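## Task

Pick up the small foam block from the shelving at the distant end of the aisle and set it down on the desk. The robot must not tip over or finish leaning, or the attempt fails. The block only counts if it rests on the desk by itself, not if the robot is still holding it there.

## Robot and tools

ROBOT. A Hello Robot Stretch 3 with one arm: a two-wheeled base (0.33 m long, 0.34 m wide), a mast with a lift, and a telescoping arm that points out of the robot's right side. The base cannot move sideways, so to bring the gripper forward or back you drive the base. Turning in place pivots about the point midway between the wheels, 0.05 m behind the front edge; with the arm in and the wrist folded the swept radius is 0.28 m, and an unfolded level gripper reaches past that. A loose object may occasionally get nudged by an outside push.

FRAMES. Base frame: origin on the floor between the drive wheels, x forward, y left, z up. hand_pose is reported in it, at the point where closed fingertips meet. Odometry frame is the base frame at the scene's start; heading is positive leftward, -3.142 to 3.142, and counts wheel slip as travel.

execute_actions takes "actions", a list run in order (empty list: just report). Each action may hold "robot", "steps" (1 to 450 control steps, 30 per second, default 1) and "until". {"steps": n} alone waits. "robot" is one command, a list of up to 8 commands run in sequence (items may be {"pause_s": s}, s up to 15), or {"stop": true}, which brakes everything and clears the queue. A command may contain:
- "base": exactly one of {"translate_m": d} (metres, relative offset from where the base is when this command begins, forward positive, |d| up to 1) or {"rotate_rad": d} (radians, relative turn in place, left/counter-clockwise positive, |d| up to 3.2).
- "joints": absolute targets by name; unnamed joints keep their goals. lift_m 0 to 1.1 (arm height on mast, m); arm_m 0 to 0.52 (extension, m); wrist_yaw_rad -1.345 to 4.42 (0 along the arm, positive toward the front, 3.0 folded over the base); wrist_pitch_rad -1.57 to 0.451 (0 level, negative tips fingers down); wrist_roll_rad -2.911 to 2.911 (0 fingers side by side); gripper_m -0.089 to 0.179 (larger is wider; actual fingertip gap is about 0.007 smaller when nearly shut, 0.025 smaller when fully open, zero below 0.007); head_pan_rad -3.953 to 1.73 (0 forward, positive left, -1.57 looks along the arm); head_tilt_rad -1.53 to 0.419 (negative down).
- "contact_limits": {"arm_m": e}, effort percent 1 to 100 at which the arm halts; smaller is gentler, too small halts immediately. Holds until arm_m's next command.
Motions begin together and keep running across later actions and your thinking time. A new command overrides at once: named joints retarget, the rest continue, and any older queue is thrown away. A queued command starts only after the previous one's motions all end "done" (for base and gripper "off_target" also allows continuing); otherwise the remainder is dropped. A bad value or invalid action rejects the whole call.
"until" ends an action early. {"robot": {"status": "ended"}} fires once nothing reads moving and no queue is running (or instantly if the command was refused). Other fields compare with [op, value], ops = != < <= > >=, e.g. {"lift_m": [">", 0.3]}; statuses take a word or ["!=", "moving"]. Numbers compare as printed (joints 3 decimals, base 4), so avoid "=" on readings. {"any": {"status": "ended"}} fires when any one motion or the queue finishes.

zoom_image: {"camera": one of head_camera, nav_camera, wrist_camera, "region": [x0, y0, x1, y1]} in pixels from the top-left of that camera's latest image, at most 504 by 504. head_camera and nav_camera move with head pan/tilt; wrist_camera rides on the gripper.

finished_scene: {"scene": n} closes the current scene after a hold; irreversible; its result reports success and gives the next task. Before calling it, wait until all motion has ended, since the closing stop may leave things short.

RESULTS. Each result is one snapshot plus one image per camera. base_status shows progress like (translate_m +0.12 of +0.30). joint_goals, joint_status, measured_speeds (units per second), motor_effort (percent, positive pushes toward larger values, bracket = peak since last result; readings carry fixed and random error), refusals count, queue state (idle/running/done/dropped/stopped) and queue_left. Statuses: moving, done, off_target (held away from goal, may still push), contact_stop, time_out, stopped, not_commanded, torque_fault. Lines starting "refused:" or "dropped:" name the goal and reason, counting from 0; "replaced:" is informational. "robot.on_its_own" appears when the robot altered a goal, a joint is slack or servo-off, a resting motor shows unusual effort (likely load or contact), or base_tilt has drifted 3 degrees or more. lidar_m: 12 distances from the base origin, 30-degree sectors, first straight ahead then counter-clockwise (4th left, 7th behind, 10th right), a plane 0.17 m high, range 0.15 to 12, "-" none; misses tabletops, glass and thin legs. wrist_depth_mm and head_depth_mm: 7x7 grids of median depth.

SPEED. Full base speed (0.30 m/s, 1.9 rad/s) only with lift_m under 0.30, arm_m under 0.03 and wrist_yaw_rad over 2.54; otherwise 0.10 m/s and 0.63 rad/s. Faster robot time is better.

GRIPPING. Close to a gripper_m below the object's width (lower squeezes harder; excess squeeze triggers a stall guard that weakens grip). Open at least 0.02 above the touch value to let go. Neither reading nor "done" confirms a hold; check cameras. Resend a different value to regrip.

WRIST SAFETY. Fold (wrist_yaw_rad 3.0) or unfold only with lift_m 0.32 to 0.95, wrist_pitch_rad -0.4 and roll near 0; once folded the lift may drop to 0.25. With yaw below -0.4 keep pitch at -0.5 or lower.

CONTACT AND TIPPING. Lift and arm halt on firm contact and go limp until recommanded; a limp lift may sag or keep pressing. Base, wrist and head have no such stop. Wrist servos that strain for several seconds switch off for 10 s (torque_fault) and refuse goals; wait with steps. Pushing on something rigid with the gripper above roughly 0.45 m, pushing again after a contact_stop, driving while holding or pushing something fixed, or snagging furniture (especially reversing) can tip the robot. If it leans, reverse the last move in small steps, pull the gripper free, and lower lift_m to about 0.2 if needed. Avoid drops, slams, hard hits and strong pushes.

Each tool is called after ">>>" as a command line: name --argument value for each argument, lists and objects as JSON in quotes; but a table of rows of numbers goes row by row, as --pt "numbers of a row", without its own name.

## Session

>>> execute_actions --actions '[]'

Scene clock: 0.00 s.
robot.base_odometry: x=+0.000 y=+0.000 heading=+0.000 (m, m, rad; robot's odometry frame)
robot.turned_by_wheels: +0.000 (rad since the last result)
robot.turned_by_imu: +0.000 (rad since the last result)
robot.base_tilt: forward=+1.0 right=-0.7 (deg)
robot.lidar_m: 1.62 1.64 0.81 0.75 0.94 0.95 2.14 2.17 2.06 1.70 2.17 1.73
robot.head_depth_mm: 1655 1624 1631 1630 1630 1627 1640 / 1639 1608 1612 1612 1621 1612 1622 / 1616 1605 1605 1602 1600 1606 1598 / 1600 1598 1589 1600 1586 1588 1593 / 1577 1573 1578 1577 1577 1578 1582 / 1558 1563 1548 1571 1559 1569 1563 / 1540 1548 1539 1544 1550 1548 1552
robot.base_status: not_commanded
robot.joint_positions: lift_m=+0.360 arm_m=-0.001 wrist_yaw_rad=+2.815 wrist_pitch_rad=-0.444 wrist_roll_rad=-0.011 gripper_m=+0.037 head_pan_rad=-0.003 head_tilt_rad=+0.005
robot.joint_goals: lift_m=+0.360 arm_m=-0.001 wrist_yaw_rad=+2.815 wrist_pitch_rad=-0.444 wrist_roll_rad=-0.011 gripper_m=+0.037 head_pan_rad=-0.003 head_tilt_rad=+0.005
robot.joint_status: lift_m=not_commanded arm_m=not_commanded wrist_yaw_rad=not_commanded wrist_pitch_rad=not_commanded wrist_roll_rad=not_commanded gripper_m=not_commanded head_pan_rad=not_commanded head_tilt_rad=not_commanded
robot.measured_speeds: translate_m=+0.000 rotate_rad=+0.000 lift_m=+0.000 arm_m=+0.000 wrist_yaw_rad=+0.000 wrist_pitch_rad=+0.000 wrist_roll_rad=+0.000 head_pan_rad=+0.000 head_tilt_rad=+0.000
robot: refusals=0 queue=idle queue_left=0
robot.motor_effort: left_wheel=+0 right_wheel=+0 lift_m=+25 arm_m=+1 wrist_yaw_rad=+0 wrist_pitch_rad=+6 wrist_roll_rad=+0 gripper_m=+0 head_pan_rad=+0 head_tilt_rad=+3 (%)
robot.hand_pose: x=+0.0496 y=+0.0654 z=+0.3669 quat_wxyz=(+0.266, +0.702, +0.043, +0.659) (m; robot's base frame)
robot.wrist_depth_mm: - - 707 773 - - - / - - 767 830 - - - / - - 881 924 - - - / 808 859 849 828 828 823 854 / 686 - 687 703 709 684 698 / 574 - 607 577 585 587 588 / 497 503 - 510 495 510 501
pictures: head_camera (sideways: a quarter turn clockwise sets it upright), nav_camera (sideways: a quarter turn counterclockwise sets it upright), wrist_camera
Images, in order (width x height): head_camera 896x504, nav_camera 672x504, wrist_camera 644x364.

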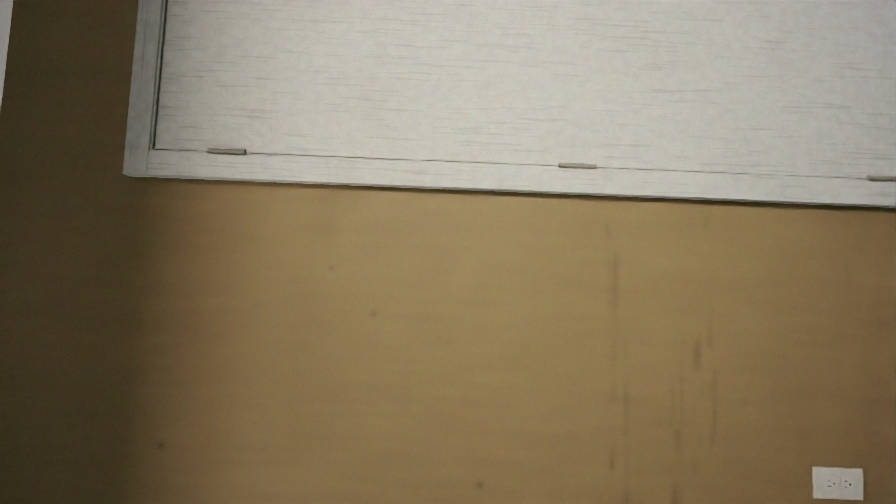

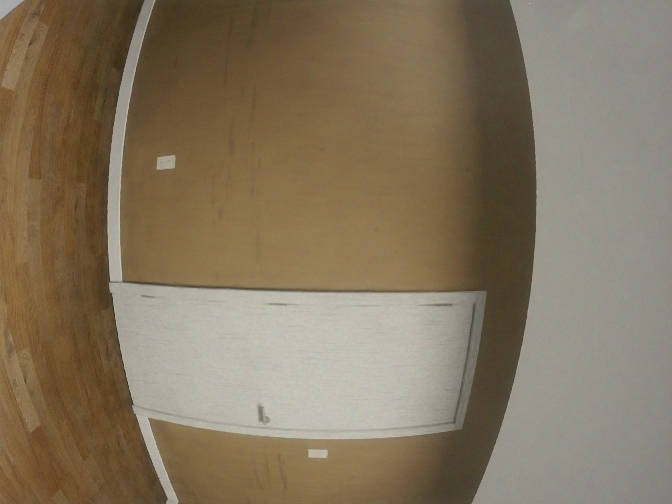

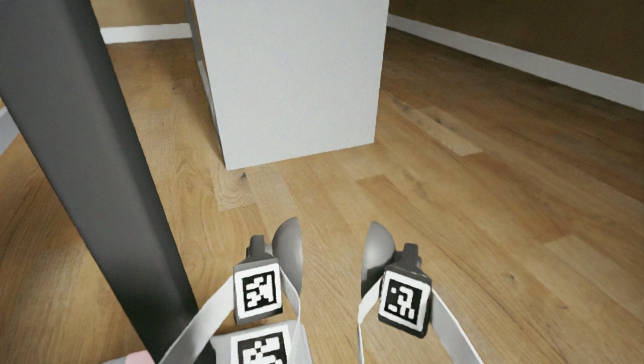

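>>> execute_actions --actions '[{"robot":{"joints":{"head_pan_rad":1.6,"head_tilt_rad":-0.5,"lift_m":0.27}},"steps":450,"until":{"robot":{"status":"ended"}}}]'

>>> execute_actions --actions '[{"robot":{"joints":{"head_pan_rad":-3.3}},"steps":450,"until":{"robot":{"status":"ended"}}}]'

Scene clock: 4.00 s.
robot.base_odometry: x=+0.000 y=+0.000 heading=+0.000 (m, m, rad; robot's odometry frame)
robot.turned_by_wheels: +0.000 (rad since the last result)
robot.turned_by_imu: +0.000 (rad since the last result)
robot.base_tilt: forward=+1.1 right=-0.8 (deg)
robot.lidar_m: 1.62 1.64 0.81 0.75 0.94 0.95 2.15 2.17 2.07 1.70 2.18 1.73
robot.head_depth_mm: 619 676 742 823 920 1047 1241 / 617 671 736 817 915 1040 1203 / 612 666 732 811 906 1029 1191 / 615 671 736 815 913 1038 1204 / 2240 2453 2671 2747 2009 1599 1318 / 2229 2430 2642 2750 2026 1585 1312 / 2198 2386 2484 2336 1933 1591 1343
robot.base_status: not_commanded
robot.joint_positions: lift_m=+0.270 arm_m=-0.001 wrist_yaw_rad=+2.815 wrist_pitch_rad=-0.445 wrist_roll_rad=-0.011 gripper_m=+0.037 head_pan_rad=+1.593 head_tilt_rad=-0.493
robot.joint_goals: lift_m=+0.270 arm_m=-0.001 wrist_yaw_rad=+2.815 wrist_pitch_rad=-0.445 wrist_roll_rad=-0.011 gripper_m=+0.037 head_pan_rad=+1.600 head_tilt_rad=-0.500
robot.joint_status: lift_m=done arm_m=not_commanded wrist_yaw_rad=not_commanded wrist_pitch_rad=not_commanded wrist_roll_rad=not_commanded gripper_m=not_commanded head_pan_rad=done head_tilt_rad=done
robot.measured_speeds: translate_m=+0.000 rotate_rad=+0.000 lift_m=+0.000 arm_m=+0.000 wrist_yaw_rad=+0.000 wrist_pitch_rad=+0.000 wrist_roll_rad=+0.000 head_pan_rad=+0.000 head_tilt_rad=+0.000
robot: refusals=0 queue=done queue_left=0
robot.motor_effort: left_wheel=+0(0) right_wheel=+1(1) lift_m=+22(25) arm_m=+0(0) wrist_yaw_rad=+1(0) wrist_pitch_rad=+6(6) wrist_roll_rad=+1(0) gripper_m=+0(0) head_pan_rad=+3(40) head_tilt_rad=-4(45) (%)
robot.hand_pose: x=+0.0496 y=+0.0653 z=+0.2768 quat_wxyz=(+0.266, +0.702, +0.044, +0.659) (m; robot's base frame)
robot.wrist_depth_mm: - - 704 762 - - - / - - 769 848 - - - / - 894 835 871 886 890 883 / 664 704 691 675 707 699 700 / 560 - 567 553 582 565 565 / 476 - - 474 475 476 480 / - - - 412 402 408 409
pictures: head_camera (sideways: a quarter turn clockwise sets it upright), nav_camera (sideways: a quarter turn counterclockwise sets it upright), wrist_camera
Images, in order (width x height): head_camera 896x504, nav_camera 672x504, wrist_camera 644x364.

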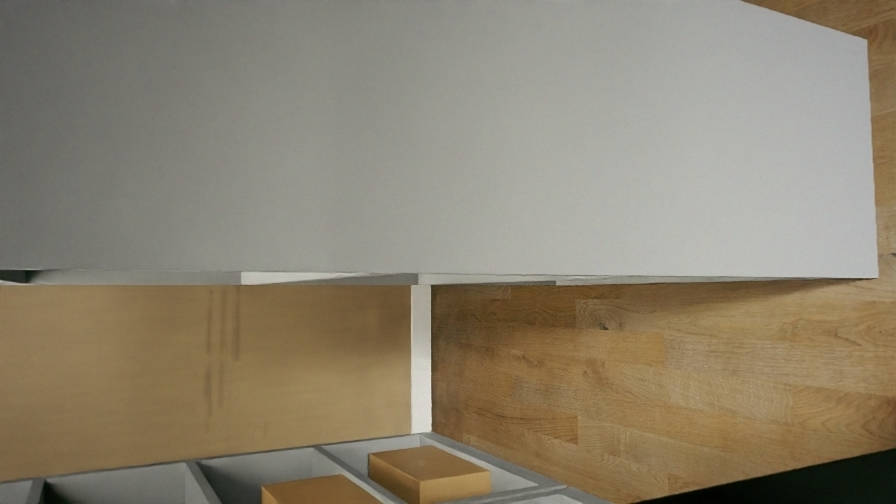

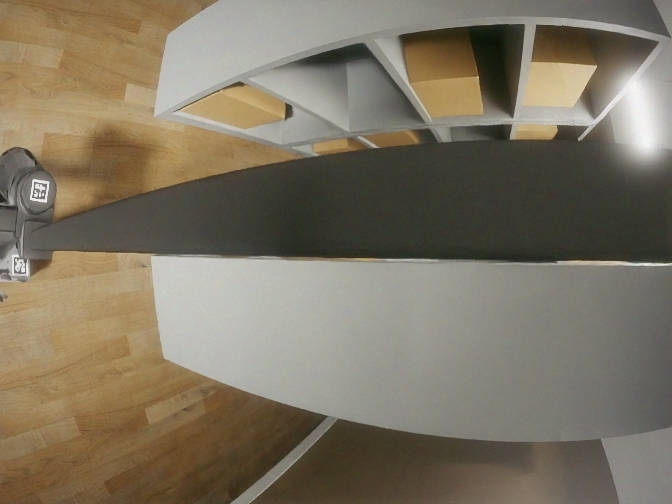

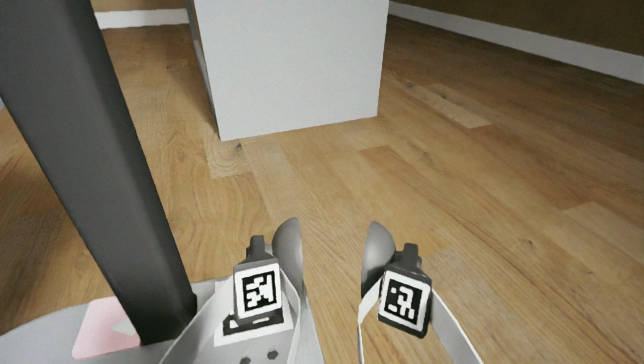

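Scene clock: 6.77 s.
robot.base_odometry: x=+0.000 y=+0.000 heading=+0.000 (m, m, rad; robot's odometry frame)
robot.turned_by_wheels: +0.000 (rad since the last result)
robot.turned_by_imu: +0.000 (rad since the last result)
robot.base_tilt: forward=+1.1 right=-0.8 (deg)
robot.lidar_m: 1.62 1.64 0.81 0.75 0.94 0.95 2.14 2.16 2.07 1.70 2.18 1.73
robot.head_depth_mm: 2032 2238 2453 2629 1434 1488 1337 / 1977 2177 2395 2573 2042 1611 1335 / 1932 2128 2329 2532 2043 1602 1331 / 1885 2066 2277 2449 2039 1603 1321 / 1859 2007 2219 2394 2027 1602 1318 / 1817 1968 2141 2365 2007 1589 1319 / 1767 1921 2095 2319 2010 1592 1310
robot.base_status: not_commanded
robot.joint_positions: lift_m=+0.270 arm_m=-0.001 wrist_yaw_rad=+2.815 wrist_pitch_rad=-0.445 wrist_roll_rad=-0.011 gripper_m=+0.037 head_pan_rad=-3.293 head_tilt_rad=-0.494
robot.joint_goals: lift_m=+0.270 arm_m=-0.001 wrist_yaw_rad=+2.815 wrist_pitch_rad=-0.445 wrist_roll_rad=-0.011 gripper_m=+0.037 head_pan_rad=-3.300 head_tilt_rad=-0.500
robot.joint_status: lift_m=done arm_m=not_commanded wrist_yaw_rad=not_commanded wrist_pitch_rad=not_commanded wrist_roll_rad=not_commanded gripper_m=not_commanded head_pan_rad=done head_tilt_rad=done
robot.measured_speeds: translate_m=+0.000 rotate_rad=+0.000 lift_m=+0.000 arm_m=+0.000 wrist_yaw_rad=+0.000 wrist_pitch_rad=+0.000 wrist_roll_rad=+0.000 head_pan_rad=+0.000 head_tilt_rad=+0.000
robot: refusals=0 queue=done queue_left=0
robot.motor_effort: left_wheel=+0(0) right_wheel=+1(0) lift_m=+23(22) arm_m=+0(0) wrist_yaw_rad=+1(0) wrist_pitch_rad=+6(6) wrist_roll_rad=+1(0) gripper_m=+0(0) head_pan_rad=-3(41) head_tilt_rad=-4(5) (%)
robot.hand_pose: x=+0.0496 y=+0.0653 z=+0.2768 quat_wxyz=(+0.266, +0.702, +0.044, +0.659) (m; robot's base frame)
robot.wrist_depth_mm: - - 706 768 - - - / - - 779 843 - - - / - 881 839 869 891 892 892 / 663 700 690 681 691 692 700 / 563 - 559 572 576 564 571 / 472 - - 477 476 478 472 / - - - 412 401 412 412
pictures: head_camera (sideways: a quarter turn clockwise sets it upright), nav_camera (sideways: a quarter turn counterclockwise sets it upright), wrist_camera
Images, in order (width x height): head_camera 896x504, nav_camera 672x504, wrist_camera 644x364.

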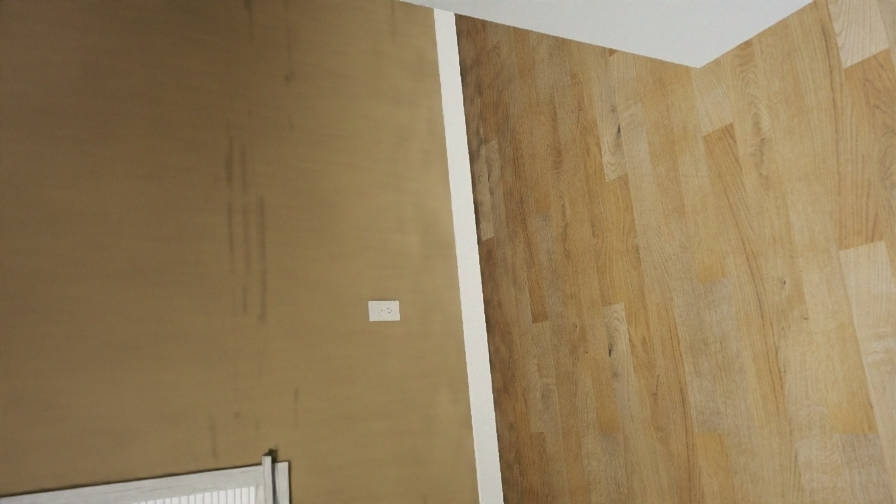

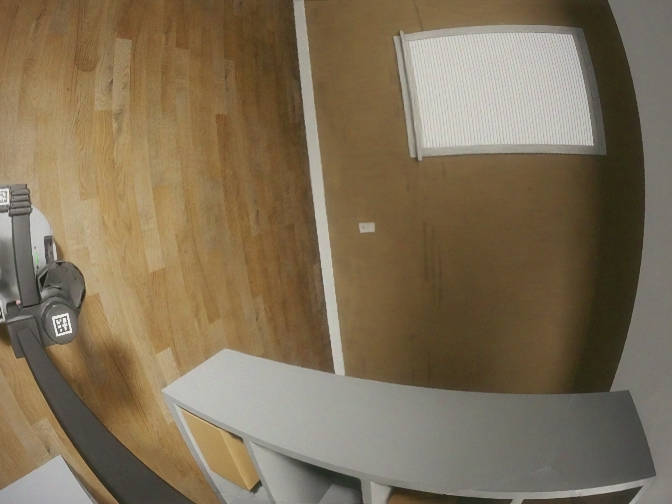

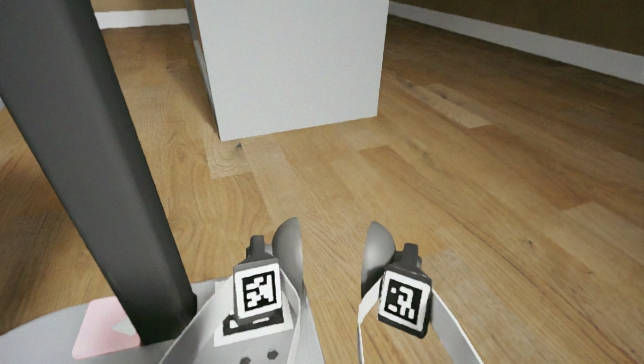

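>>> execute_actions --actions '[{"robot":[{"base":{"translate_m":-0.4},"joints":{"head_pan_rad":0,"head_tilt_rad":-0.5}},{"base":{"rotate_rad":1.57}}],"steps":450,"until":{"robot":{"status":"ended"}}}]'

Scene clock: 14.17 s.
robot.base_odometry: x=-0.400 y=+0.000 heading=+1.570 (m, m, rad; robot's odometry frame)
robot.turned_by_wheels: +1.570 (rad since the last result)
robot.turned_by_imu: +1.539 (rad since the last result)
robot.base_tilt: forward=+1.0 right=-0.8 (deg)
robot.lidar_m: 1.15 0.72 0.87 1.75 1.76 1.91 2.20 1.79 2.18 2.01 2.03 0.83
robot.head_depth_mm: 1383 1508 1139 1121 1043 1048 1163 / 1381 1474 1634 1415 1438 1483 1295 / 2249 2456 2640 2517 1922 1609 1329 / 2210 2412 2658 2753 2030 1602 1319 / 2180 2371 2612 2750 2019 1599 1321 / 2121 2266 2025 1766 1851 1501 1273 / 1285 1005 1033 1512 835 913 1029
robot.base_status: done (rotate_rad +1.5699 of +1.5700)
robot.joint_positions: lift_m=+0.270 arm_m=-0.001 wrist_yaw_rad=+2.815 wrist_pitch_rad=-0.445 wrist_roll_rad=-0.011 gripper_m=+0.037 head_pan_rad=-0.007 head_tilt_rad=-0.495
robot.joint_goals: lift_m=+0.270 arm_m=-0.001 wrist_yaw_rad=+2.815 wrist_pitch_rad=-0.445 wrist_roll_rad=-0.011 gripper_m=+0.037 head_pan_rad=+0.000 head_tilt_rad=-0.500
robot.joint_status: lift_m=done arm_m=not_commanded wrist_yaw_rad=not_commanded wrist_pitch_rad=not_commanded wrist_roll_rad=not_commanded gripper_m=not_commanded head_pan_rad=done head_tilt_rad=done
robot.measured_speeds: translate_m=+0.000 rotate_rad=+0.000 lift_m=+0.000 arm_m=+0.000 wrist_yaw_rad=+0.000 wrist_pitch_rad=+0.000 wrist_roll_rad=+0.000 head_pan_rad=+0.000 head_tilt_rad=+0.000
robot: refusals=0 queue=done queue_left=0
robot.motor_effort: left_wheel=-3(13) right_wheel=+2(7) lift_m=+23(23) arm_m=+0(1) wrist_yaw_rad=+0(0) wrist_pitch_rad=+6(6) wrist_roll_rad=+0(0) gripper_m=+0(0) head_pan_rad=+3(40) head_tilt_rad=-4(3) (%)
robot.hand_pose: x=+0.0496 y=+0.0653 z=+0.2768 quat_wxyz=(+0.266, +0.702, +0.044, +0.659) (m; robot's base frame)
robot.wrist_depth_mm: - - - - - 717 566 / - - - - - 740 590 / - 882 889 902 910 776 593 / 671 695 689 687 695 689 620 / 571 - 573 564 576 569 563 / 473 - - 476 471 474 475 / - - - 413 401 416 410
pictures: head_camera (sideways: a quarter turn clockwise sets it upright), nav_camera (sideways: a quarter turn counterclockwise sets it upright), wrist_camera
Images, in order (width x height): head_camera 896x504, nav_camera 672x504, wrist_camera 644x364.

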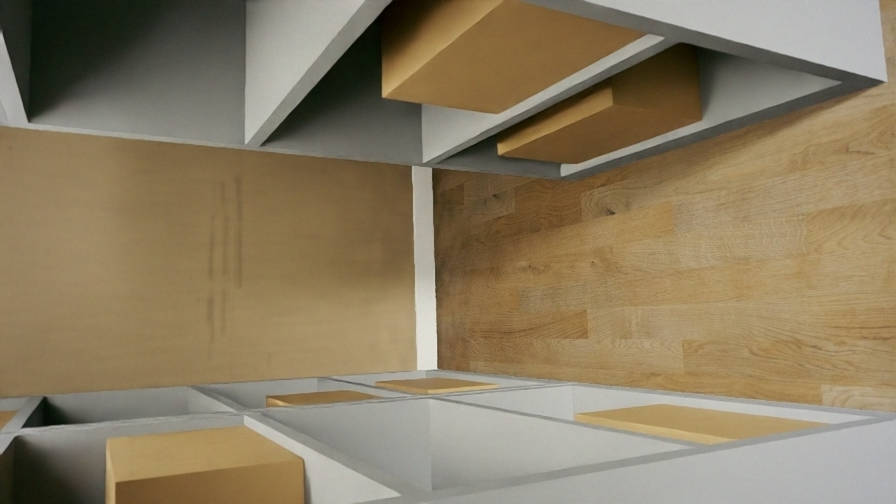

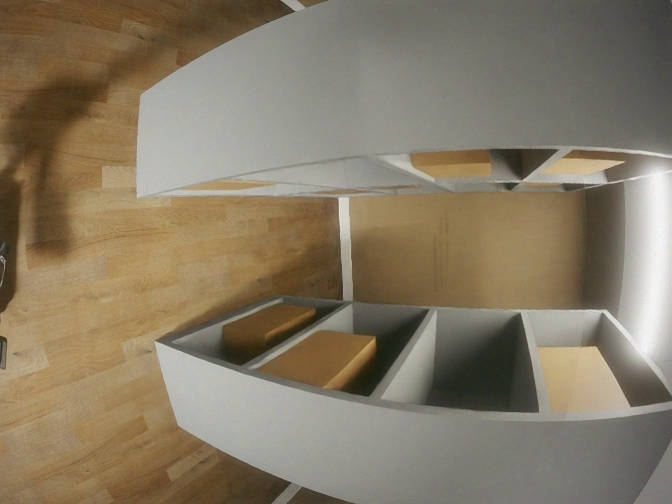

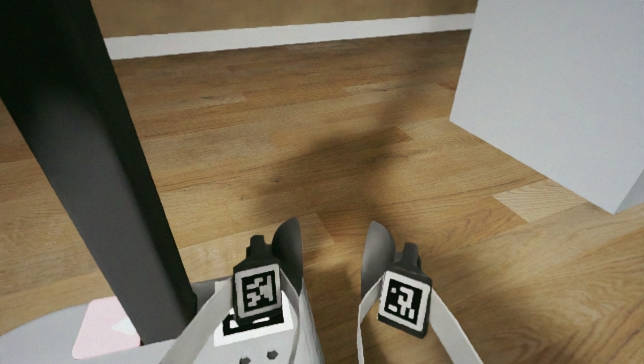

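>>> execute_actions --actions '[{"robot":[{"base":{"rotate_rad":-0.12}},{"base":{"translate_m":0.6}},{"base":{"rotate_rad":0.19}},{"base":{"translate_m":0.5},"joints":{"head_tilt_rad":-0.4}}],"steps":450,"until":{"robot":{"status":"ended"}}}]'

Scene clock: 27.87 s.
robot.base_odometry: x=-0.362 y=+1.094 heading=+1.640 (m, m, rad; robot's odometry frame)
robot.turned_by_wheels: +0.070 (rad since the last result)
robot.turned_by_imu: +0.075 (rad since the last result)
robot.base_tilt: forward=+1.0 right=-0.7 (deg)
robot.lidar_m: 1.49 0.62 0.40 0.38 0.39 0.50 2.84 0.42 0.45 0.27 0.27 0.35
robot.head_depth_mm: 1270 1363 1470 1606 1735 630 678 / 1265 1357 1476 1596 1755 1770 1415 / 1265 1353 1468 1581 1739 1758 1411 / 1260 1355 1458 1584 1728 1748 1406 / 1253 1350 1454 1569 1718 1740 1398 / 1250 1345 1450 1563 1708 1724 1395 / 1222 1320 1394 1527 1517 1432 1331
robot.base_status: done (translate_m +0.5000 of +0.5000)
robot.joint_positions: lift_m=+0.270 arm_m=-0.001 wrist_yaw_rad=+2.815 wrist_pitch_rad=-0.445 wrist_roll_rad=-0.011 gripper_m=+0.037 head_pan_rad=-0.007 head_tilt_rad=-0.407
robot.joint_goals: lift_m=+0.270 arm_m=-0.001 wrist_yaw_rad=+2.815 wrist_pitch_rad=-0.445 wrist_roll_rad=-0.011 gripper_m=+0.037 head_pan_rad=+0.000 head_tilt_rad=-0.400
robot.joint_status: lift_m=done arm_m=not_commanded wrist_yaw_rad=not_commanded wrist_pitch_rad=not_commanded wrist_roll_rad=not_commanded gripper_m=not_commanded head_pan_rad=done head_tilt_rad=done
robot.measured_speeds: translate_m=+0.000 rotate_rad=+0.000 lift_m=+0.000 arm_m=+0.000 wrist_yaw_rad=+0.000 wrist_pitch_rad=+0.000 wrist_roll_rad=+0.000 head_pan_rad=+0.000 head_tilt_rad=+0.000
robot: refusals=0 queue=done queue_left=0
robot.motor_effort: left_wheel=-3(15) right_wheel=+2(6) lift_m=+23(22) arm_m=-1(1) wrist_yaw_rad=+0(0) wrist_pitch_rad=+6(6) wrist_roll_rad=+0(0) gripper_m=+0(0) head_pan_rad=+3(3) head_tilt_rad=+5(20) (%)
robot.hand_pose: x=+0.0495 y=+0.0653 z=+0.2768 quat_wxyz=(+0.266, +0.702, +0.044, +0.659) (m; robot's base frame)
robot.wrist_depth_mm: - 359 382 419 795 552 690 / - 381 408 462 821 581 731 / - 411 452 502 718 615 730 / 411 457 485 544 610 656 696 / 440 - 523 566 594 565 572 / 459 - - 474 474 478 475 / - - - 413 400 415 413
pictures: head_camera (sideways: a quarter turn clockwise sets it upright), nav_camera (sideways: a quarter turn counterclockwise sets it upright), wrist_camera
Images, in order (width x height): head_camera 896x504, nav_camera 672x504, wrist_camera 644x364.

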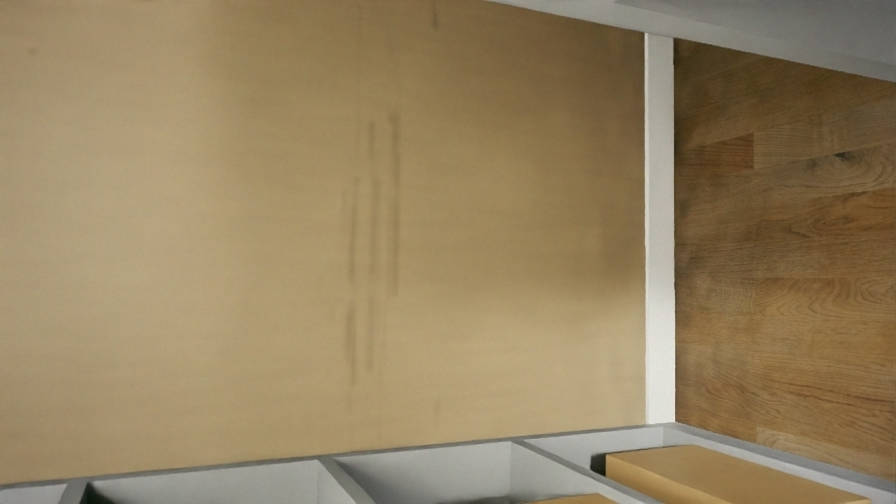

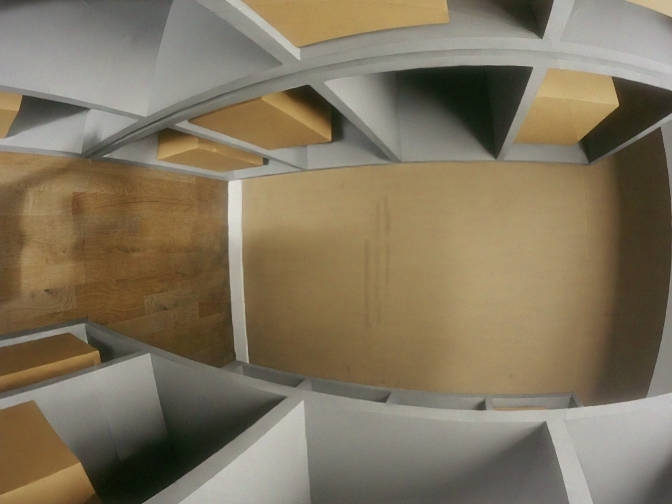

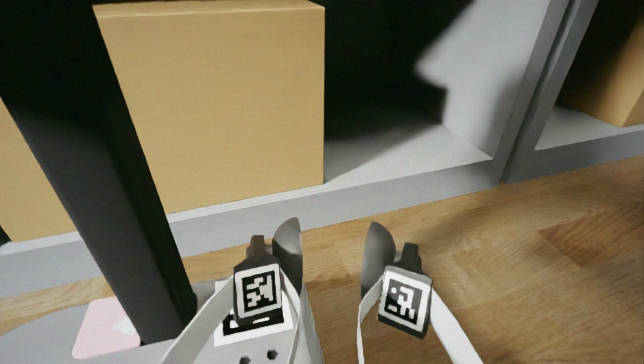

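Too far right; veer left.

>>> execute_actions --actions '[{"robot":[{"base":{"rotate_rad":0.12}},{"base":{"translate_m":0.6},"joints":{"head_tilt_rad":-0.6,"head_pan_rad":-1.1}},{"base":{"rotate_rad":-0.14}}],"steps":450,"until":{"robot":{"status":"ended"}}}]'

>>> execute_actions --actions '[{"robot":{"joints":{"head_pan_rad":1.1}},"steps":450,"until":{"robot":{"status":"ended"}}}]'

Scene clock: 36.70 s.
robot.base_odometry: x=-0.475 y=+1.684 heading=+1.620 (m, m, rad; robot's odometry frame)
robot.turned_by_wheels: -0.020 (rad since the last result)
robot.turned_by_imu: -0.016 (rad since the last result)
robot.base_tilt: forward=+1.0 right=-0.8 (deg)
robot.lidar_m: 0.89 0.56 0.45 0.33 0.34 0.57 0.99 0.46 0.34 0.28 0.78 0.95
robot.head_depth_mm: 967 1041 779 1261 1035 1012 750 / 1006 1085 820 1316 1064 1402 1228 / 1047 1124 867 1355 1102 1294 1251 / 1096 1166 921 1366 1141 1266 1252 / 1149 1206 1420 1363 1219 1366 1247 / 1173 1213 1364 1355 1329 1428 1243 / 1057 1086 1182 1252 1426 1467 1242
robot.base_status: done (rotate_rad -0.1399 of -0.1400)
robot.joint_positions: lift_m=+0.270 arm_m=-0.001 wrist_yaw_rad=+2.815 wrist_pitch_rad=-0.445 wrist_roll_rad=-0.011 gripper_m=+0.037 head_pan_rad=-1.093 head_tilt_rad=-0.593
robot.joint_goals: lift_m=+0.270 arm_m=-0.001 wrist_yaw_rad=+2.815 wrist_pitch_rad=-0.445 wrist_roll_rad=-0.011 gripper_m=+0.037 head_pan_rad=-1.100 head_tilt_rad=-0.600
robot.joint_status: lift_m=done arm_m=not_commanded wrist_yaw_rad=not_commanded wrist_pitch_rad=not_commanded wrist_roll_rad=not_commanded gripper_m=not_commanded head_pan_rad=done head_tilt_rad=done
robot.measured_speeds: translate_m=+0.000 rotate_rad=+0.000 lift_m=+0.000 arm_m=+0.000 wrist_yaw_rad=+0.000 wrist_pitch_rad=+0.000 wrist_roll_rad=+0.000 head_pan_rad=+0.000 head_tilt_rad=+0.000
robot: refusals=0 queue=done queue_left=0
robot.motor_effort: left_wheel=+2(13) right_wheel=+0(8) lift_m=+22(22) arm_m=+1(0) wrist_yaw_rad=+1(0) wrist_pitch_rad=+6(6) wrist_roll_rad=+1(0) gripper_m=+0(0) head_pan_rad=-3(40) head_tilt_rad=-4(28) (%)
robot.hand_pose: x=+0.0495 y=+0.0653 z=+0.2768 quat_wxyz=(+0.266, +0.702, +0.044, +0.659) (m; robot's base frame)
robot.wrist_depth_mm: - 316 737 757 447 471 529 / - 346 781 824 482 522 603 / - 377 685 678 544 586 686 / 546 417 534 561 579 640 696 / 450 - 492 539 564 565 568 / 427 - - 478 476 480 473 / - - - 403 402 411 414
pictures: head_camera (sideways: a quarter turn clockwise sets it upright), nav_camera (sideways: a quarter turn counterclockwise sets it upright), wrist_camera
Images, in order (width x height): head_camera 896x504, nav_camera 672x504, wrist_camera 644x364.

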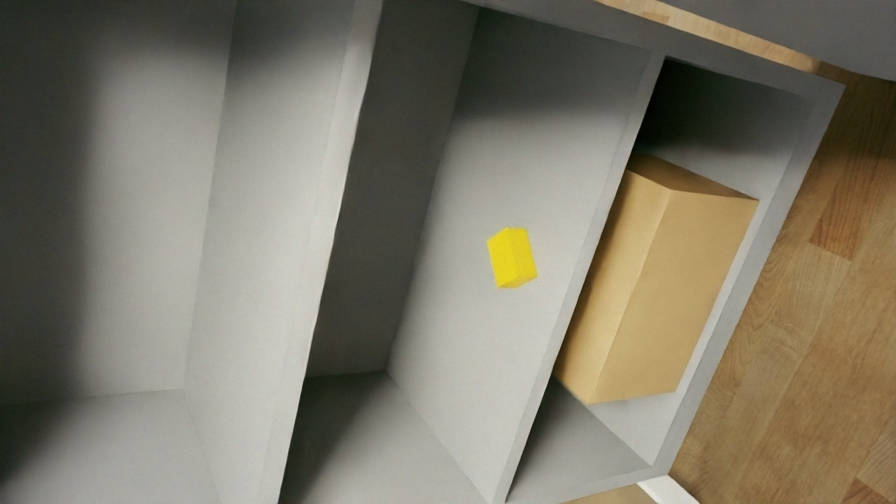

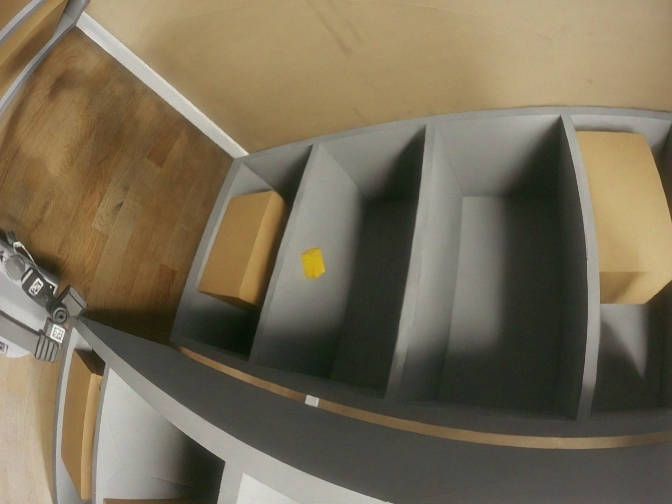

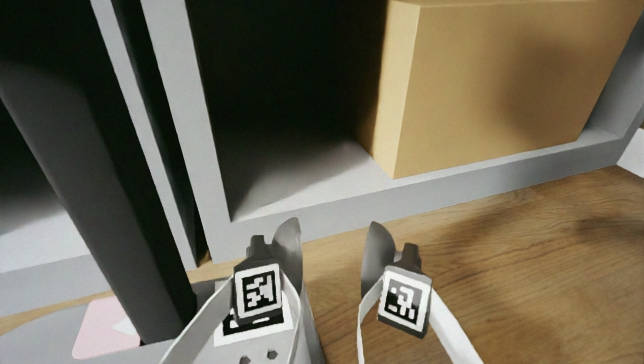

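Scene clock: 38.30 s.
robot.base_odometry: x=-0.475 y=+1.684 heading=+1.620 (m, m, rad; robot's odometry frame)
robot.turned_by_wheels: +0.000 (rad since the last result)
robot.turned_by_imu: +0.000 (rad since the last result)
robot.base_tilt: forward=+1.0 right=-0.8 (deg)
robot.lidar_m: 0.89 0.55 0.45 0.33 0.34 0.56 0.99 0.46 0.34 0.28 0.78 0.95
robot.head_depth_mm: 900 984 774 596 1007 919 1176 / 848 951 768 546 697 777 1014 / 800 888 764 544 661 686 913 / 755 838 758 541 622 613 732 / 715 789 757 539 462 582 667 / 680 746 752 537 433 554 598 / 647 706 742 535 416 599 710
robot.base_status: done (rotate_rad -0.1399 of -0.1400)
robot.joint_positions: lift_m=+0.270 arm_m=-0.001 wrist_yaw_rad=+2.815 wrist_pitch_rad=-0.445 wrist_roll_rad=-0.011 gripper_m=+0.037 head_pan_rad=+1.093 head_tilt_rad=-0.593
robot.joint_goals: lift_m=+0.270 arm_m=-0.001 wrist_yaw_rad=+2.815 wrist_pitch_rad=-0.445 wrist_roll_rad=-0.011 gripper_m=+0.037 head_pan_rad=+1.100 head_tilt_rad=-0.600
robot.joint_status: lift_m=done arm_m=not_commanded wrist_yaw_rad=not_commanded wrist_pitch_rad=not_commanded wrist_roll_rad=not_commanded gripper_m=not_commanded head_pan_rad=done head_tilt_rad=done
robot.measured_speeds: translate_m=+0.000 rotate_rad=+0.000 lift_m=+0.000 arm_m=+0.000 wrist_yaw_rad=+0.000 wrist_pitch_rad=+0.000 wrist_roll_rad=+0.000 head_pan_rad=+0.000 head_tilt_rad=+0.000
robot: refusals=0 queue=done queue_left=0
robot.motor_effort: left_wheel=+3(3) right_wheel=-1(0) lift_m=+23(22) arm_m=+0(1) wrist_yaw_rad=+0(0) wrist_pitch_rad=+6(6) wrist_roll_rad=+0(1) gripper_m=+0(0) head_pan_rad=+3(39) head_tilt_rad=-5(5) (%)
robot.hand_pose: x=+0.0495 y=+0.0653 z=+0.2768 quat_wxyz=(+0.266, +0.702, +0.044, +0.659) (m; robot's base frame)
robot.wrist_depth_mm: - 315 744 766 447 471 528 / - 343 784 813 484 529 593 / - 375 680 679 537 589 705 / 541 414 535 561 568 634 692 / 452 - 492 545 558 567 564 / 430 - - 476 481 474 474 / - - - 411 400 417 413
pictures: head_camera (sideways: a quarter turn clockwise sets it upright), nav_camera (sideways: a quarter turn counterclockwise sets it upright), wrist_camera
Images, in order (width x height): head_camera 896x504, nav_camera 672x504, wrist_camera 644x364.

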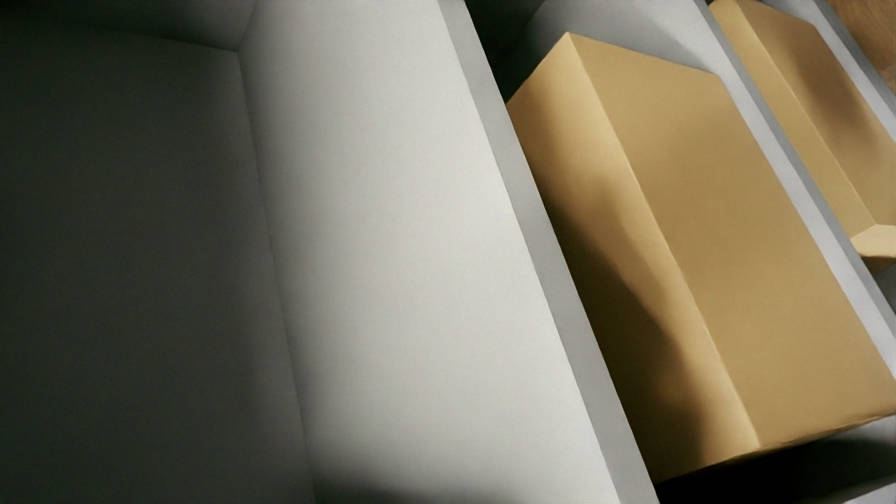

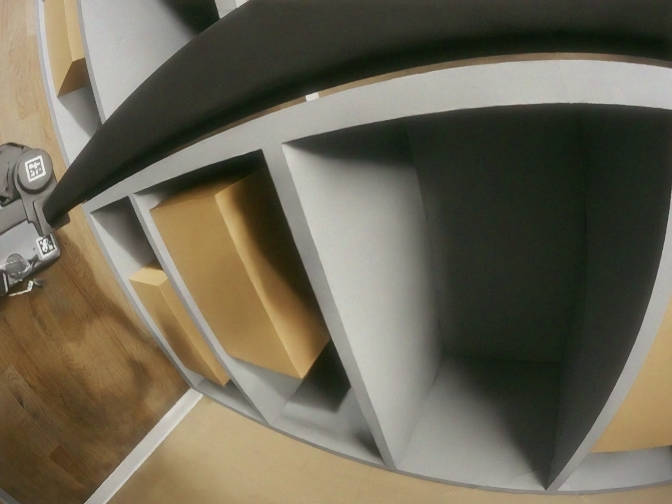

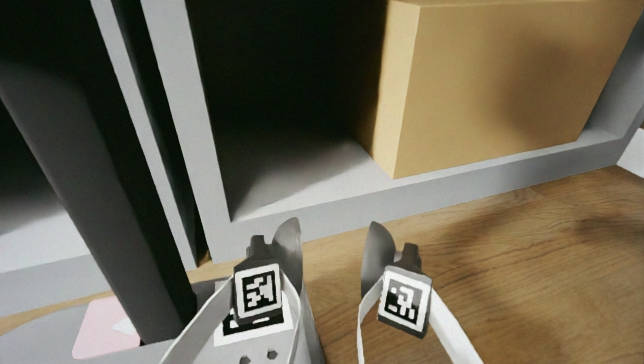

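>>> execute_actions --actions '[{"robot":[{"base":{"translate_m":0.45},"joints":{"head_tilt_rad":-0.75,"head_pan_rad":-1.57,"lift_m":0.62,"wrist_pitch_rad":-0.4}},{"joints":{"wrist_yaw_rad":0,"gripper_m":0.15}}],"steps":450,"until":{"robot":{"status":"ended"}}}]'

Scene clock: 50.23 s.
robot.base_odometry: x=-0.497 y=+2.133 heading=+1.620 (m, m, rad; robot's odometry frame)
robot.turned_by_wheels: +0.000 (rad since the last result)
robot.turned_by_imu: +0.003 (rad since the last result)
robot.base_tilt: forward=+1.0 right=-0.7 (deg)
robot.lidar_m: 0.44 0.45 0.42 0.39 0.40 0.58 1.17 0.56 0.66 0.71 0.69 0.47
robot.head_depth_mm: 981 772 1226 1104 1237 1328 1172 / 976 768 1280 1123 1461 1327 1197 / 972 764 1273 1120 1190 1321 1198 / 964 762 1274 1086 1183 1318 1168 / 960 756 1270 1118 1153 1307 1170 / 959 754 1267 1119 1180 1313 1163 / 958 752 1241 1115 1254 1300 1166
robot.base_status: done (translate_m +0.4500 of +0.4500)
robot.joint_positions: lift_m=+0.620 arm_m=-0.001 wrist_yaw_rad=+0.002 wrist_pitch_rad=-0.418 wrist_roll_rad=-0.011 gripper_m=+0.150 head_pan_rad=-1.563 head_tilt_rad=-0.741
robot.joint_goals: lift_m=+0.620 arm_m=-0.001 wrist_yaw_rad=+0.000 wrist_pitch_rad=-0.400 wrist_roll_rad=-0.011 gripper_m=+0.150 head_pan_rad=-1.570 head_tilt_rad=-0.750
robot.joint_status: lift_m=done arm_m=not_commanded wrist_yaw_rad=done wrist_pitch_rad=done wrist_roll_rad=not_commanded gripper_m=done head_pan_rad=done head_tilt_rad=done
robot.measured_speeds: translate_m=+0.000 rotate_rad=+0.000 lift_m=+0.000 arm_m=+0.000 wrist_yaw_rad=+0.000 wrist_pitch_rad=+0.000 wrist_roll_rad=+0.000 head_pan_rad=+0.000 head_tilt_rad=+0.000
robot: refusals=0 queue=done queue_left=0
robot.motor_effort: left_wheel=+3(15) right_wheel=-1(4) lift_m=+28(28) arm_m=+0(0) wrist_yaw_rad=-2(3) wrist_pitch_rad=+8(9) wrist_roll_rad=+1(1) gripper_m=+0(86) head_pan_rad=-3(40) head_tilt_rad=-6(28) (%)
robot.hand_pose: x=-0.0210 y=-0.3684 z=+0.6326 quat_wxyz=(+0.696, +0.148, -0.688, -0.145) (m; robot's base frame)
robot.wrist_depth_mm: 529 783 788 810 804 685 464 / 534 691 749 748 766 650 462 / 487 517 519 519 525 528 500 / 547 780 762 731 942 688 523 / 573 723 625 626 644 686 533 / 580 - 698 705 787 809 534 / 550 747 748 755 748 747 501
pictures: head_camera (sideways: a quarter turn clockwise sets it upright), nav_camera (sideways: a quarter turn counterclockwise sets it upright), wrist_camera
Images, in order (width x height): head_camera 896x504, nav_camera 672x504, wrist_camera 644x364.

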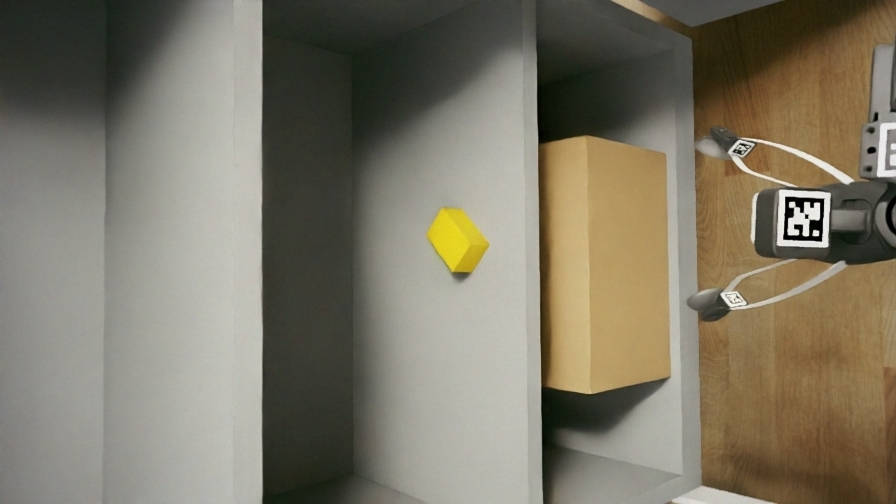

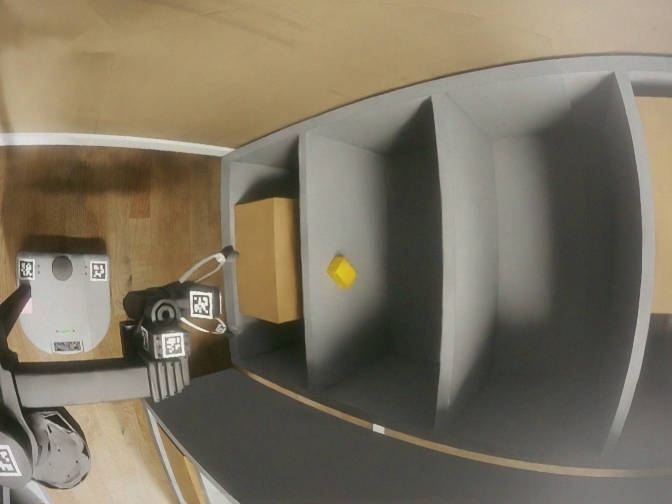

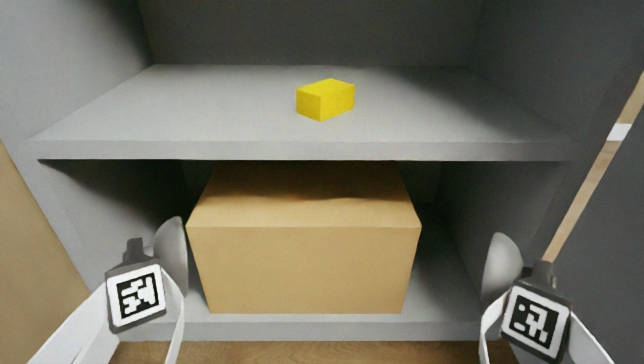

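>>> execute_actions --actions '[{"robot":{"joints":{"arm_m":0.36,"lift_m":0.6}},"steps":450,"until":{"robot":{"status":"ended"}}}]'

Scene clock: 56.43 s.
robot.base_odometry: x=-0.497 y=+2.133 heading=+1.620 (m, m, rad; robot's odometry frame)
robot.turned_by_wheels: +0.000 (rad since the last result)
robot.turned_by_imu: +0.000 (rad since the last result)
robot.base_tilt: forward=+1.0 right=-0.8 (deg)
robot.lidar_m: 0.44 0.45 0.42 0.39 0.40 0.58 1.16 0.56 0.66 0.71 0.69 0.47
robot.head_depth_mm: 981 771 1229 1098 1241 1327 1174 / 973 768 1282 1124 1460 - - / 967 766 1280 1161 1192 1322 1174 / 966 761 1276 1156 1188 1314 1177 / 963 754 1269 1118 1150 1302 1169 / 959 754 1264 1114 1181 1313 1169 / 955 751 1242 1111 1254 1293 1166
robot.base_status: done (translate_m +0.4500 of +0.4500)
robot.joint_positions: lift_m=+0.600 arm_m=+0.360 wrist_yaw_rad=+0.001 wrist_pitch_rad=-0.418 wrist_roll_rad=-0.011 gripper_m=+0.150 head_pan_rad=-1.563 head_tilt_rad=-0.741
robot.joint_goals: lift_m=+0.600 arm_m=+0.360 wrist_yaw_rad=+0.000 wrist_pitch_rad=-0.400 wrist_roll_rad=-0.011 gripper_m=+0.150 head_pan_rad=-1.570 head_tilt_rad=-0.750
robot.joint_status: lift_m=done arm_m=done wrist_yaw_rad=done wrist_pitch_rad=done wrist_roll_rad=not_commanded gripper_m=done head_pan_rad=done head_tilt_rad=done
robot.measured_speeds: translate_m=+0.000 rotate_rad=+0.000 lift_m=+0.000 arm_m=+0.000 wrist_yaw_rad=+0.000 wrist_pitch_rad=+0.000 wrist_roll_rad=+0.000 head_pan_rad=+0.000 head_tilt_rad=+0.000
robot: refusals=0 queue=done queue_left=0
robot.motor_effort: left_wheel=+3(2) right_wheel=-1(0) lift_m=+23(27) arm_m=+3(1) wrist_yaw_rad=-1(2) wrist_pitch_rad=+8(8) wrist_roll_rad=+1(1) gripper_m=+0(0) head_pan_rad=-3(3) head_tilt_rad=-6(6) (%)
robot.hand_pose: x=-0.0213 y=-0.7291 z=+0.6129 quat_wxyz=(+0.696, +0.148, -0.688, -0.146) (m; robot's base frame)
robot.wrist_depth_mm: 482 486 486 483 490 494 428 / 516 525 520 536 535 538 426 / 459 466 465 477 469 478 430 / 354 355 358 290 361 360 365 / 287 299 265 250 290 292 294 / 240 - 240 240 242 243 245 / 212 202 208 209 210 202 209
pictures: head_camera (sideways: a quarter turn clockwise sets it upright), nav_camera (sideways: a quarter turn counterclockwise sets it upright), wrist_camera
Images, in order (width x height): head_camera 896x504, nav_camera 672x504, wrist_camera 644x364.

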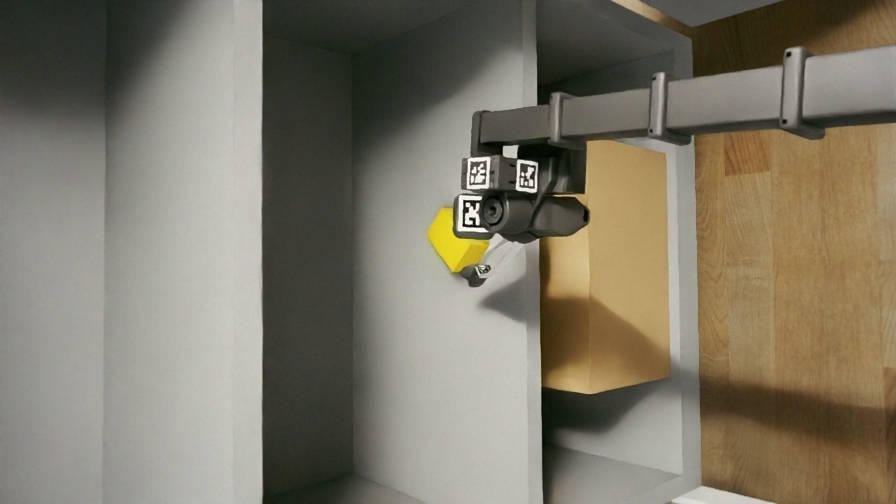

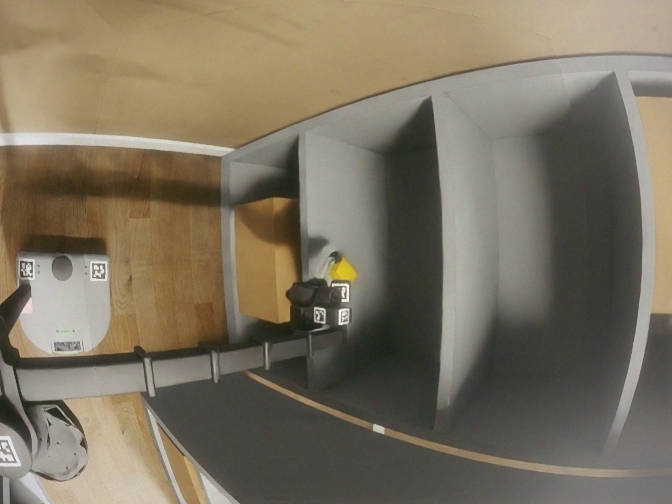

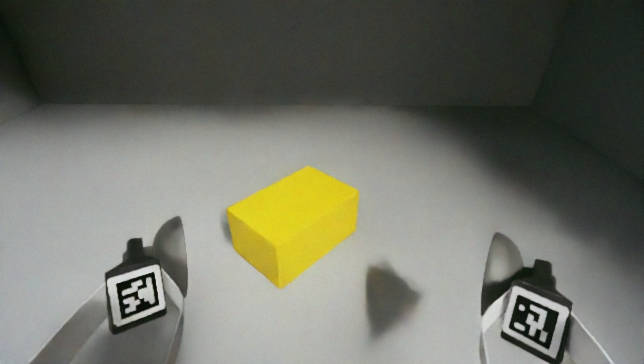

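>>> execute_actions --actions '[{"robot":[{"base":{"translate_m":0.11},"joints":{"wrist_yaw_rad":-0.35,"lift_m":0.64}},{"joints":{"arm_m":0.45}},{"joints":{"lift_m":0.575}}],"steps":450,"until":{"robot":{"status":"ended"}}}]'

Scene clock: 66.03 s.
robot.base_odometry: x=-0.502 y=+2.243 heading=+1.620 (m, m, rad; robot's odometry frame)
robot.turned_by_wheels: +0.000 (rad since the last result)
robot.turned_by_imu: +0.001 (rad since the last result)
robot.base_tilt: forward=+0.9 right=-0.8 (deg)
robot.lidar_m: 0.34 0.34 0.43 0.40 0.41 0.67 1.20 0.66 0.75 0.70 0.52 0.36
robot.head_depth_mm: 982 770 1280 1129 1390 1333 1177 / 971 764 1280 1159 1152 - - / 971 765 1278 1199 1178 1309 1173 / 962 761 1269 1138 1155 1299 1170 / 957 757 1263 1113 1165 1299 1172 / 952 754 1255 1119 1381 1309 1168 / 935 752 982 976 1044 1137 1093
robot.base_status: done (translate_m +0.1100 of +0.1100)
robot.joint_positions: lift_m=+0.575 arm_m=+0.450 wrist_yaw_rad=-0.348 wrist_pitch_rad=-0.418 wrist_roll_rad=-0.011 gripper_m=+0.150 head_pan_rad=-1.563 head_tilt_rad=-0.741
robot.joint_goals: lift_m=+0.575 arm_m=+0.450 wrist_yaw_rad=-0.350 wrist_pitch_rad=-0.400 wrist_roll_rad=-0.011 gripper_m=+0.150 head_pan_rad=-1.570 head_tilt_rad=-0.750
robot.joint_status: lift_m=done arm_m=done wrist_yaw_rad=done wrist_pitch_rad=done wrist_roll_rad=not_commanded gripper_m=done head_pan_rad=done head_tilt_rad=done
robot.measured_speeds: translate_m=+0.000 rotate_rad=+0.000 lift_m=+0.000 arm_m=+0.000 wrist_yaw_rad=+0.000 wrist_pitch_rad=+0.000 wrist_roll_rad=+0.000 head_pan_rad=+0.000 head_tilt_rad=+0.000
robot: refusals=0 queue=done queue_left=0
robot.motor_effort: left_wheel=+2(10) right_wheel=-1(2) lift_m=+22(30) arm_m=+3(2) wrist_yaw_rad=-2(4) wrist_pitch_rad=+8(8) wrist_roll_rad=+1(0) gripper_m=+0(0) head_pan_rad=-3(3) head_tilt_rad=-6(5) (%)
robot.hand_pose: x=-0.0982 y=-0.8055 z=+0.5879 quat_wxyz=(+0.660, +0.026, -0.703, -0.264) (m; robot's base frame)
robot.wrist_depth_mm: 338 364 396 434 486 477 367 / 361 390 426 472 515 489 374 / 384 402 409 413 416 419 373 / 309 311 313 313 314 315 320 / 250 259 251 188 244 255 255 / 208 - 205 157 211 212 214 / - 176 173 145 183 178 184
pictures: head_camera (sideways: a quarter turn clockwise sets it upright), nav_camera (sideways: a quarter turn counterclockwise sets it upright), wrist_camera
Images, in order (width x height): head_camera 896x504, nav_camera 672x504, wrist_camera 644x364.

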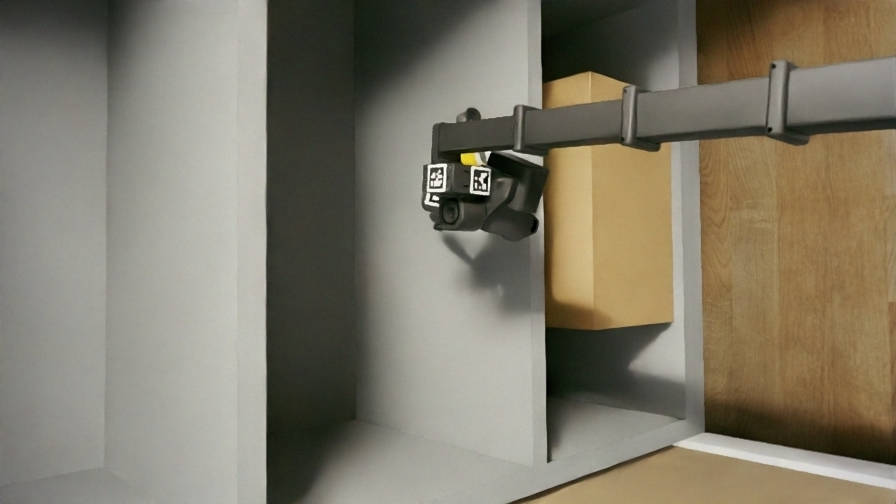

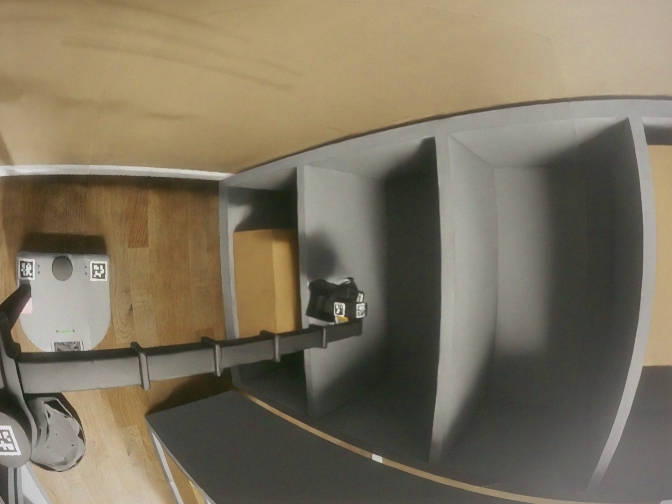

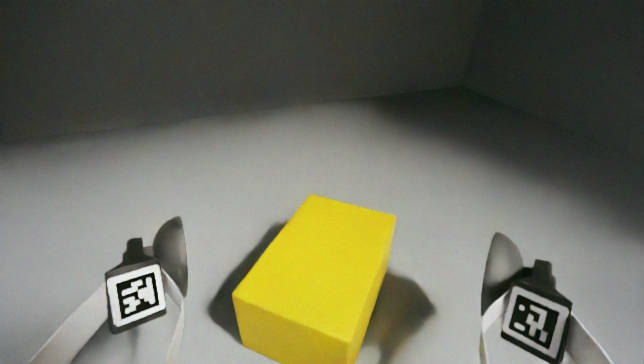

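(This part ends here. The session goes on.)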